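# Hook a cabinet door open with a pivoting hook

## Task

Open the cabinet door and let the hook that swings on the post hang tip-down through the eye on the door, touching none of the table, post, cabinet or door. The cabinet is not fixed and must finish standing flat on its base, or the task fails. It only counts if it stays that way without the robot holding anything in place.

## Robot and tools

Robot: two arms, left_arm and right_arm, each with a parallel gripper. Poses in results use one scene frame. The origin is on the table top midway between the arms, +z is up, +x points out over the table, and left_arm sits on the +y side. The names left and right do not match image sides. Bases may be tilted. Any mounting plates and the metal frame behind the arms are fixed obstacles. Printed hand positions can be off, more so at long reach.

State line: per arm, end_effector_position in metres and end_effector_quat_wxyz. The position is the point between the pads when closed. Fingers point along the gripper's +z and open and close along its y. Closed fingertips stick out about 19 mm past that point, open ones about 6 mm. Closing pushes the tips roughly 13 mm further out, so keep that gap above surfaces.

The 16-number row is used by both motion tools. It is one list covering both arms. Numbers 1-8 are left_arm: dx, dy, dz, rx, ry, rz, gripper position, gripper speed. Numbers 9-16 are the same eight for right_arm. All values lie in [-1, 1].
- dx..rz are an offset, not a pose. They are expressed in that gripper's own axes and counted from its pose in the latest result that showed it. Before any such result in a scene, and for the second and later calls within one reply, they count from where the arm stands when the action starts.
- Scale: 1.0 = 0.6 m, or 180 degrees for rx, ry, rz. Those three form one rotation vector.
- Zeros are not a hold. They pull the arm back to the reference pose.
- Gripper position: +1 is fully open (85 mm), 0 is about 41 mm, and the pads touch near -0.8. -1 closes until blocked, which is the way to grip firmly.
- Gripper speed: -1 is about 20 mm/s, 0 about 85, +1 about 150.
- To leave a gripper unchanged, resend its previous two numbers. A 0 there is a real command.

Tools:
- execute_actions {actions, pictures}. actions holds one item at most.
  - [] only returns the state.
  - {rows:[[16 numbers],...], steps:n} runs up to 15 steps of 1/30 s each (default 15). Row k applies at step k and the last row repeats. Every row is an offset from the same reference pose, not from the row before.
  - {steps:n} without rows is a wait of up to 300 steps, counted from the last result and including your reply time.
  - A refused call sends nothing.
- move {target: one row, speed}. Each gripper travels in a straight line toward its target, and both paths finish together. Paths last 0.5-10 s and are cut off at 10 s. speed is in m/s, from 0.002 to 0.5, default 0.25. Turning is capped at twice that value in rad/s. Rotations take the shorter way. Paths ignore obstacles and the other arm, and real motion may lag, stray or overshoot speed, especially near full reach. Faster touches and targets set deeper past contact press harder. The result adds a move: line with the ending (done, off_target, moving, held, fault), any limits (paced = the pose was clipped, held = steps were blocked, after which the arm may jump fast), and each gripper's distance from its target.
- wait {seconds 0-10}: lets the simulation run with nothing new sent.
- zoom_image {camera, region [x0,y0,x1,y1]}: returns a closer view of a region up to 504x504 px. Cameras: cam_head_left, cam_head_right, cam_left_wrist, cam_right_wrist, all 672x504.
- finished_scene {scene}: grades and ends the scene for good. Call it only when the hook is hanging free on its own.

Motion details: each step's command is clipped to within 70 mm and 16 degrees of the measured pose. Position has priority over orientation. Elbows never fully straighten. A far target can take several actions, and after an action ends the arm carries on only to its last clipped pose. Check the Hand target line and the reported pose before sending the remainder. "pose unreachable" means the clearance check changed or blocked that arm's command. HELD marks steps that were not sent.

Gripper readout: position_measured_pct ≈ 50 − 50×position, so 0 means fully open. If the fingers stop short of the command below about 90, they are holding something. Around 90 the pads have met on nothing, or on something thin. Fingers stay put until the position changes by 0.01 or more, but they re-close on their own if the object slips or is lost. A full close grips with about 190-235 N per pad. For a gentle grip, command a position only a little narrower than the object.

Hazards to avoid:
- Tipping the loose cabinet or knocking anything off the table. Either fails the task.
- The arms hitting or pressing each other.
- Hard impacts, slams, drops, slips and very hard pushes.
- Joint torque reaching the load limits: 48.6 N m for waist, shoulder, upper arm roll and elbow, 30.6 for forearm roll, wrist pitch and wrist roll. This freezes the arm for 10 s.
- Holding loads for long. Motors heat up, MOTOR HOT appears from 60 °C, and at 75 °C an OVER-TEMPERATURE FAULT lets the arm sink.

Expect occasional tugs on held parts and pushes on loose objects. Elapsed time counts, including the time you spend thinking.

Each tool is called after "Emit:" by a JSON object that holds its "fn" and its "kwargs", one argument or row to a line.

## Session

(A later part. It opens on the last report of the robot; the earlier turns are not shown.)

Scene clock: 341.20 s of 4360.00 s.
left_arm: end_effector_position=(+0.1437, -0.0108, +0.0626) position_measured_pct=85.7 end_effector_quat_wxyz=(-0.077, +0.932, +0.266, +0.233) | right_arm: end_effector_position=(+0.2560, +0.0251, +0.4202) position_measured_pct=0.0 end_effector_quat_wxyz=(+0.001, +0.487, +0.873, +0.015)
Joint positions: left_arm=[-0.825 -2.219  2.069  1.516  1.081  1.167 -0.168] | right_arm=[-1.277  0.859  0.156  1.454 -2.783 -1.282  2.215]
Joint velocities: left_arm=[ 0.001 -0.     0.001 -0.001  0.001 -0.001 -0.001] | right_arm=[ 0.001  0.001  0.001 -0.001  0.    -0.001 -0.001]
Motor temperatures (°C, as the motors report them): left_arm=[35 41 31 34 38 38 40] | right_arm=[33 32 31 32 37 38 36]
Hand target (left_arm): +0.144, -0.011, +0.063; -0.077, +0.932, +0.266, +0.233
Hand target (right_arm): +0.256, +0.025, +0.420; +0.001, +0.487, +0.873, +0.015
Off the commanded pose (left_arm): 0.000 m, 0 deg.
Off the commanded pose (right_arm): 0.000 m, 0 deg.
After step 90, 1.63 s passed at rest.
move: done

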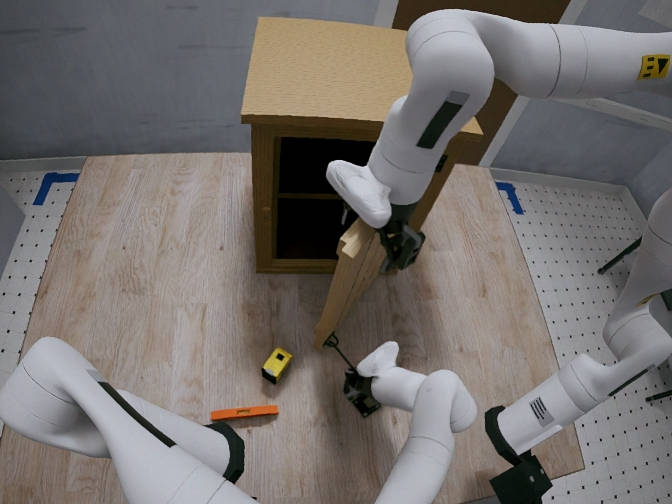

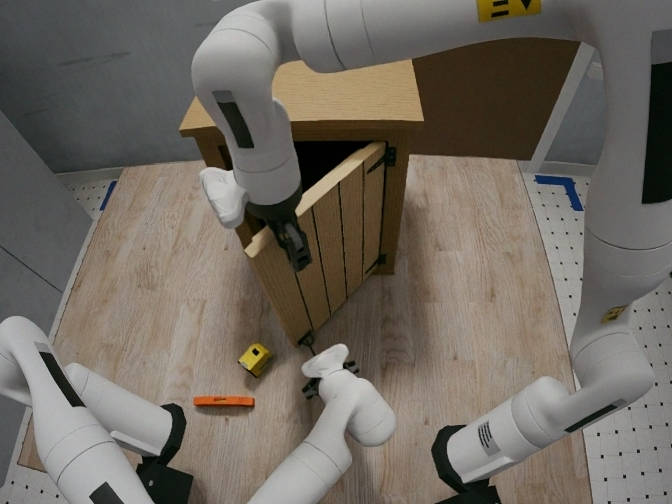

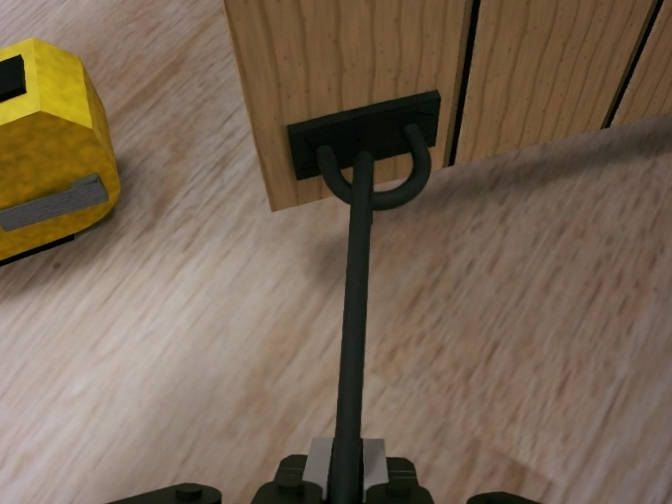

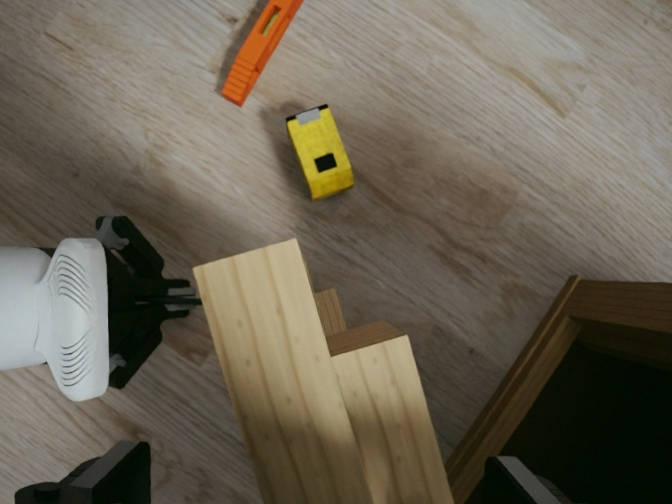

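Looks inserted. Lower a bit more, then open.

Emit:
{"fn": "move", "kwargs": {
  "target": [-0.005,0,0.0087,0,0,0,-0.72,-0.5, 0,0,0,0,0,0,1,0],
  "speed": 0.015
}}

Emit:
{"fn": "move", "kwargs": {
  "target": [0,0,0,0,0,0,0.2,-0.5, 0,0,0,0,0,0,1,0]
}}

Emit:
{"fn": "move", "kwargs": {
  "target": [0,0,-0.15,0,0,0,0.2,-0.5, 0,0.015,-0.15,0,0,0,1,0],
  "speed": 0.08
}}

Scene clock: 347.27 s of 4360.00 s.
left_arm: end_effector_position=(+0.1435, -0.0108, +0.0566) position_measured_pct=85.7 end_effector_quat_wxyz=(-0.077, +0.932, +0.266, +0.233) | right_arm: end_effector_position=(+0.2560, +0.0251, +0.4202) position_measured_pct=0.0 end_effector_quat_wxyz=(+0.001, +0.487, +0.873, +0.015)
Joint positions: left_arm=[-0.824 -2.228  2.075  1.51   1.087  1.161 -0.163] | right_arm=[-1.277  0.859  0.156  1.454 -2.783 -1.282  2.215]
Joint velocities: left_arm=[-0.001 -0.001  0.    -0.001  0.    -0.     0.002] | right_arm=[ 0.    -0.    -0.     0.     0.001  0.     0.002]
Motor temperatures (°C, as the motors report them): left_arm=[35 41 31 34 38 38 40] | right_arm=[33 32 30 32 37 38 36]
Hand target (left_arm): +0.144, -0.011, +0.057; -0.077, +0.932, +0.266, +0.233
Hand target (right_arm): +0.256, +0.025, +0.420; +0.001, +0.487, +0.873, +0.015
Off the commanded pose (left_arm): 0.000 m, 0 deg.
Off the commanded pose (right_arm): 0.000 m, 0 deg.
After step 90, 2.37 s passed at rest.
move: done

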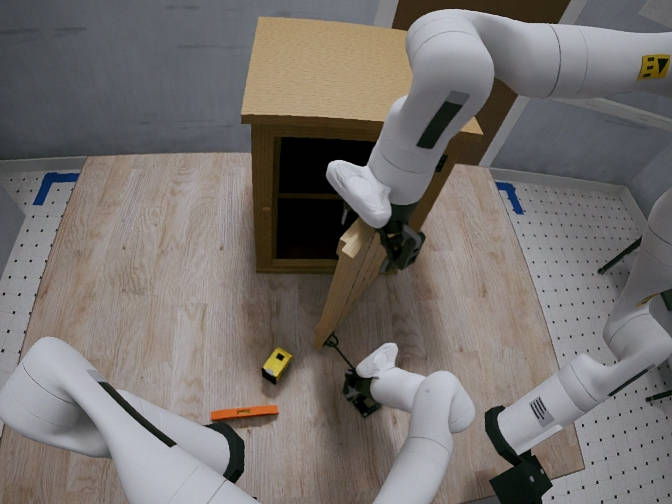

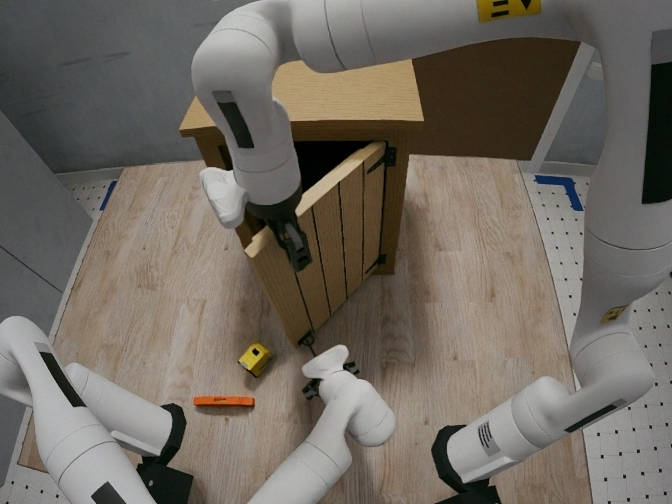

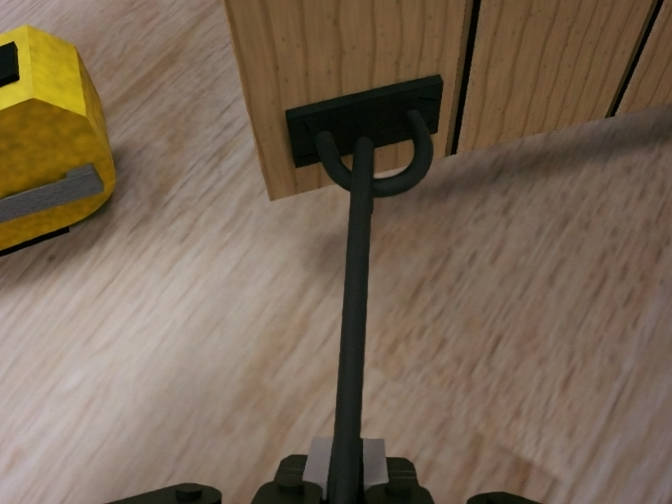

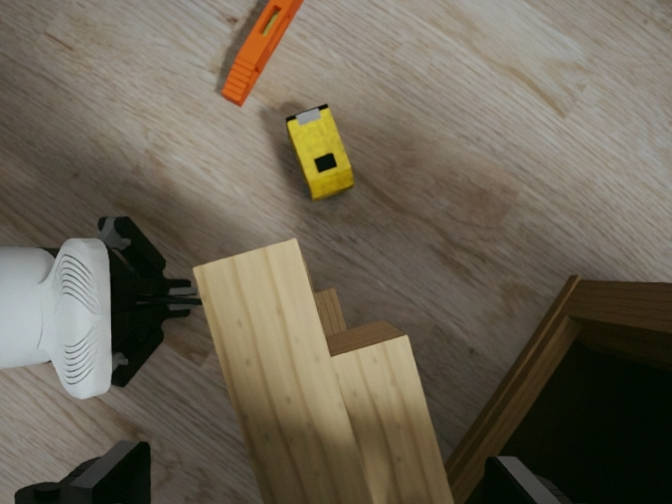

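Scene clock: 348.43 s of 4360.00 s.
left_arm: end_effector_position=(+0.1435, -0.0108, +0.0566) position_measured_pct=40.1 end_effector_quat_wxyz=(-0.077, +0.932, +0.266, +0.233) | right_arm: end_effector_position=(+0.2560, +0.0251, +0.4202) position_measured_pct=0.0 end_effector_quat_wxyz=(+0.001, +0.487, +0.873, +0.015)
Joint positions: left_arm=[-0.824 -2.228  2.075  1.51   1.087  1.161 -0.163] | right_arm=[-1.277  0.859  0.156  1.454 -2.783 -1.282  2.215]
Joint velocities: left_arm=[-0.     0.    -0.    -0.001  0.    -0.    -0.001] | right_arm=[ 0.    -0.     0.001  0.    -0.001  0.001 -0.   ]
Motor temperatures (°C, as the motors report them): left_arm=[35 41 31 34 38 38 40] | right_arm=[33 32 30 32 37 38 36]
Hand target (left_arm): +0.144, -0.011, +0.057; -0.077, +0.932, +0.266, +0.233
Hand target (right_arm): +0.256, +0.025, +0.420; +0.001, +0.487, +0.873, +0.015
Off the commanded pose (left_arm): 0.000 m, 0 deg.
Off the commanded pose (right_arm): 0.000 m, 0 deg.
move: done

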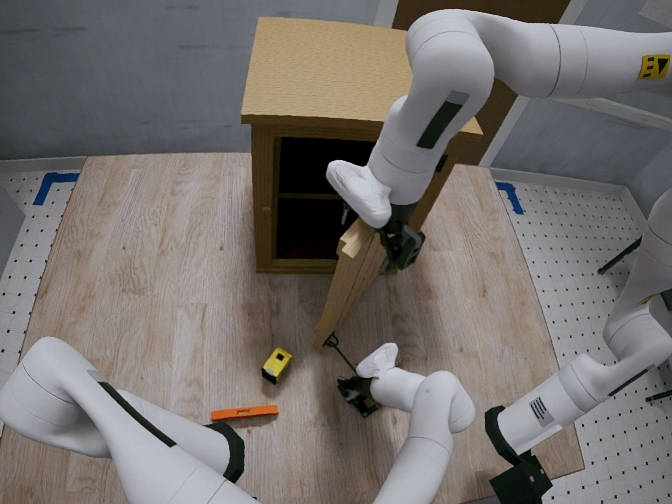

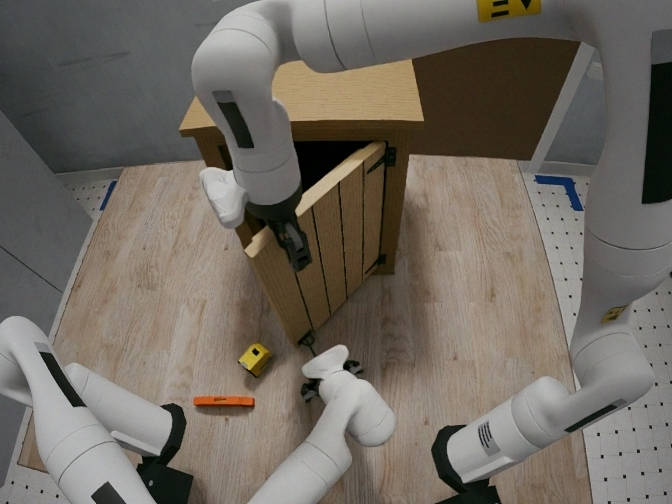

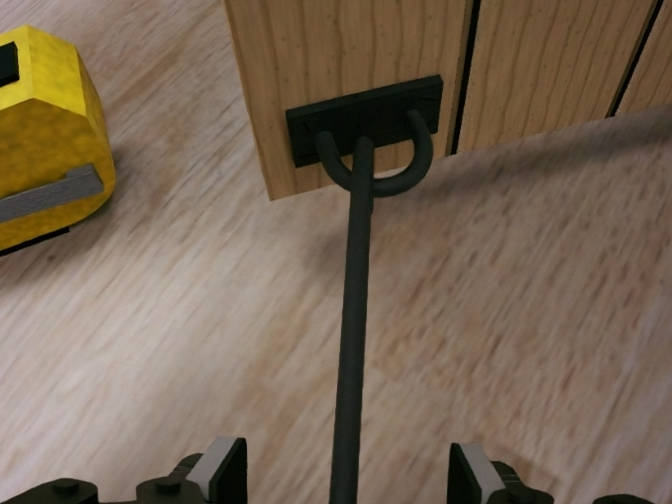

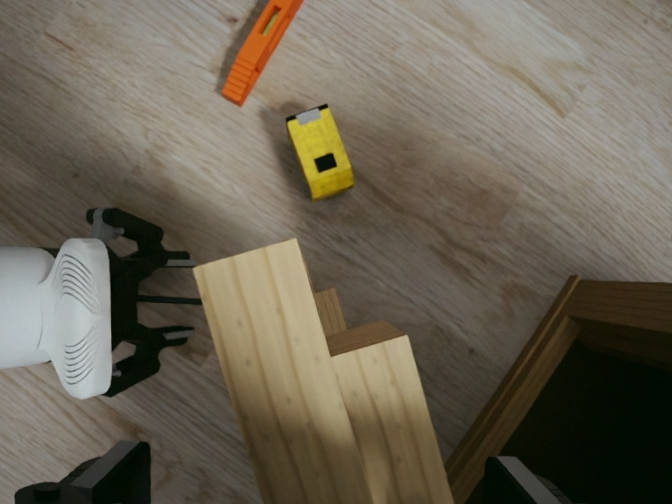

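Scene clock: 349.90 s of 4360.00 s.
left_arm: end_effector_position=(+0.1079, -0.0351, +0.1355) position_measured_pct=40.1 end_effector_quat_wxyz=(-0.077, +0.932, +0.266, +0.233) | right_arm: end_effector_position=(+0.2623, +0.0273, +0.5104) position_measured_pct=0.0 end_effector_quat_wxyz=(+0.001, +0.487, +0.873, +0.015)
Joint positions: left_arm=[-0.797 -2.111  1.994  1.456  0.982  1.316 -0.105] | right_arm=[-1.319  0.84   0.153  1.209 -2.811 -1.547  2.271]
Joint velocities: left_arm=[ 0.     0.001 -0.001 -0.001 -0.     0.002 -0.   ] | right_arm=[-0.     0.003 -0.    -0.004  0.    -0.002  0.001]
Motor temperatures (°C, as the motors report them): left_arm=[35 41 31 34 38 38 40] | right_arm=[33 32 30 32 37 38 36]
Hand target (left_arm): +0.108, -0.035, +0.136; -0.077, +0.932, +0.266, +0.233
Hand target (right_arm): +0.262, +0.027, +0.510; +0.001, +0.487, +0.873, +0.015
Off the commanded pose (left_arm): 0.000 m, 0 deg.
Off the commanded pose (right_arm): 0.000 m, 0 deg.
move: done

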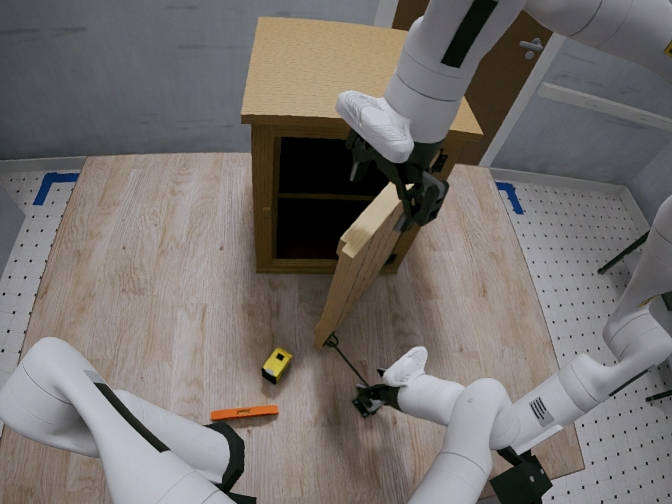

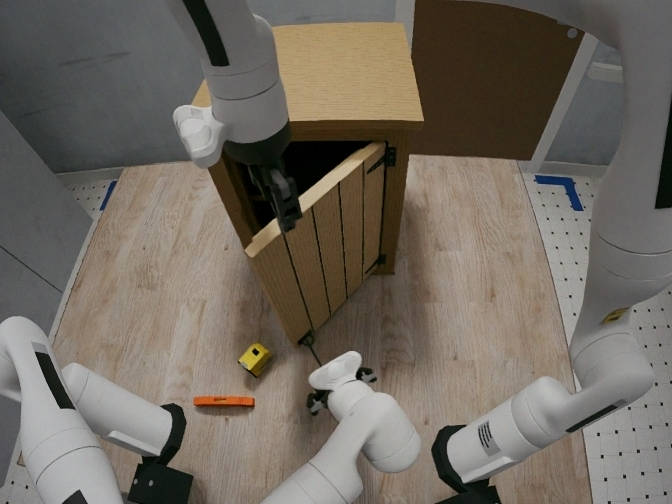

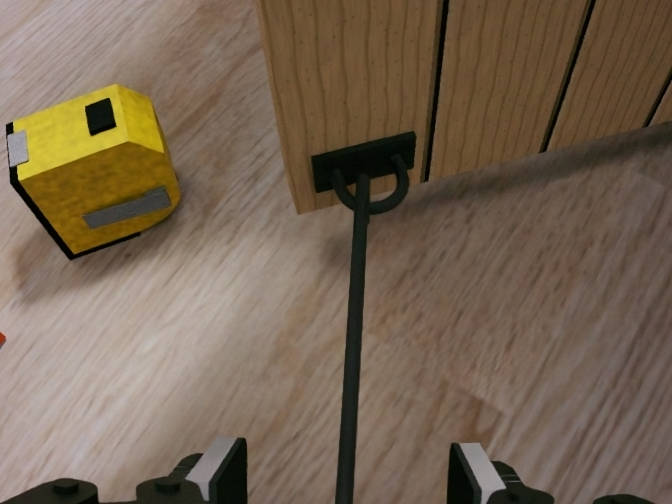

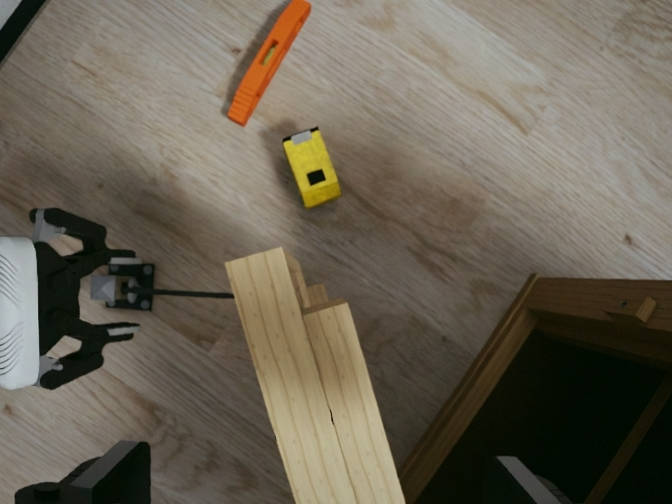

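Emit:
{"fn": "move", "kwargs": {
  "target": [0,0,0,0,0,0,0.2,-0.5, -0.03,-0.13,0,0,0,0,1,0]
}}

Emit:
{"fn": "zoom_image", "kwargs": {
  "camera": "cam_right_wrist",
  "region": [200, 180, 440, 360]
}}

Scene clock: 358.77 s of 4360.00 s.
left_arm: end_effector_position=(+0.1079, -0.0351, +0.1355) position_measured_pct=40.1 end_effector_quat_wxyz=(-0.077, +0.932, +0.266, +0.233) | right_arm: end_effector_position=(+0.2057, -0.0288, +0.5076) position_measured_pct=0.0 end_effector_quat_wxyz=(+0.002, +0.488, +0.873, +0.015)
Joint positions: left_arm=[-0.797 -2.111  1.994  1.456  0.982  1.316 -0.105] | right_arm=[-1.411  0.695  0.132  1.476 -2.826 -1.469  2.145]
Joint velocities: left_arm=[-0.001 -0.     0.     0.     0.     0.     0.001] | right_arm=[-0.004 -0.008 -0.002  0.003  0.001  0.    -0.002]
Motor temperatures (°C, as the motors report them): left_arm=[35 41 31 34 38 38 40] | right_arm=[33 32 30 32 37 38 36]
Hand target (left_arm): +0.108, -0.035, +0.135; -0.077, +0.932, +0.266, +0.233
Hand target (right_arm): +0.206, -0.029, +0.508; +0.001, +0.488, +0.873, +0.015
Off the commanded pose (left_arm): 0.000 m, 0 deg.
Off the commanded pose (right_arm): 0.001 m, 0 deg.
After step 90, 5.00 s passed at rest.
move: done

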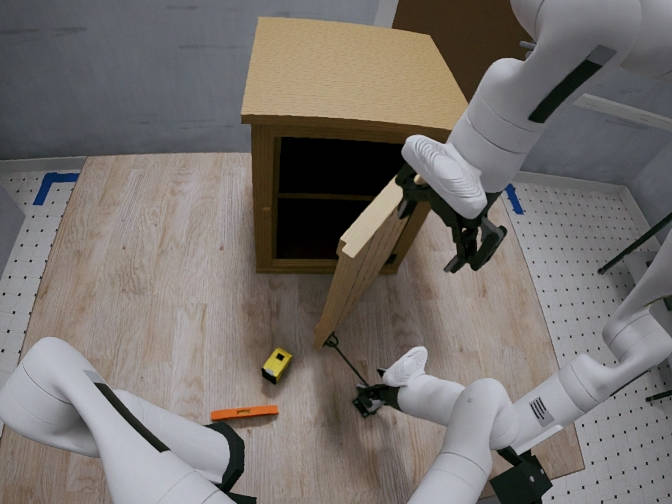

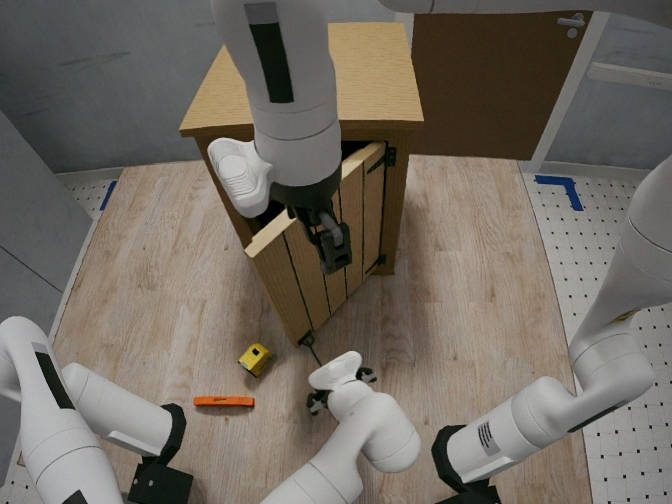

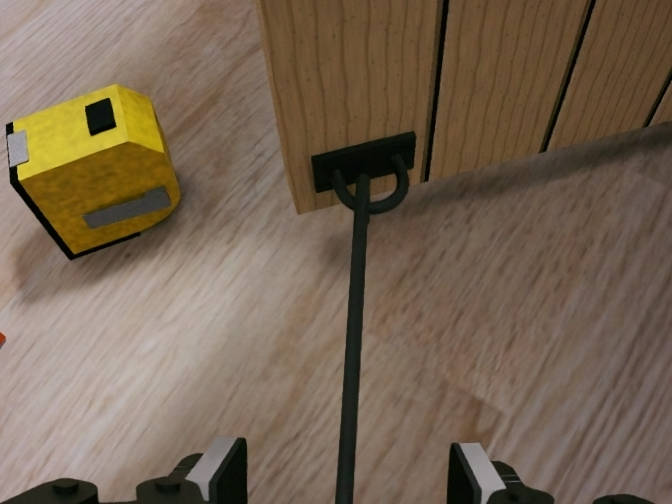

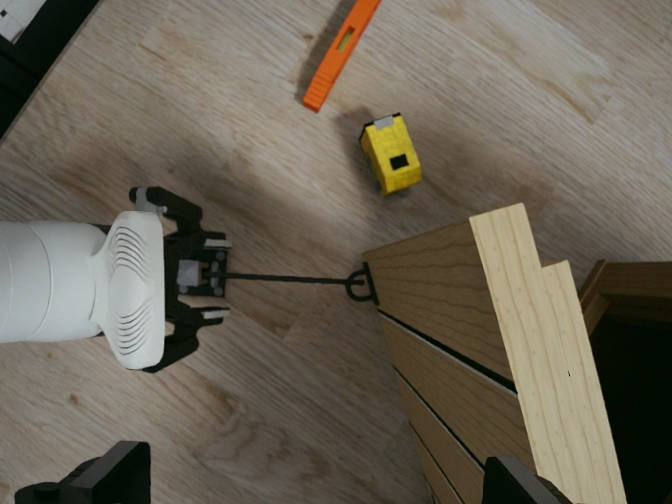

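Region (200, 180, 440, 360) of cam_right_wrist's 672x504 image, scaled by 2.100; it fills the top 378 rows of this view, and the rest is white.

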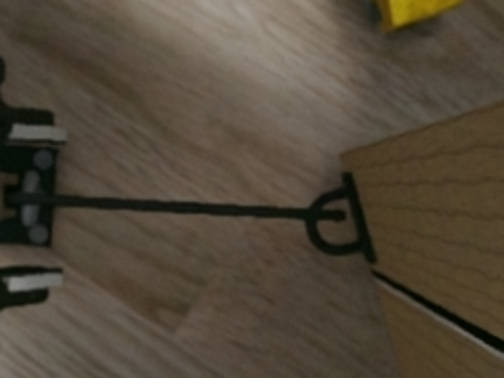

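Clear of the door.

Emit:
{"fn": "finished_scene", "kwargs": {
  "scene": 1
}}

The scene is finished: the task was done.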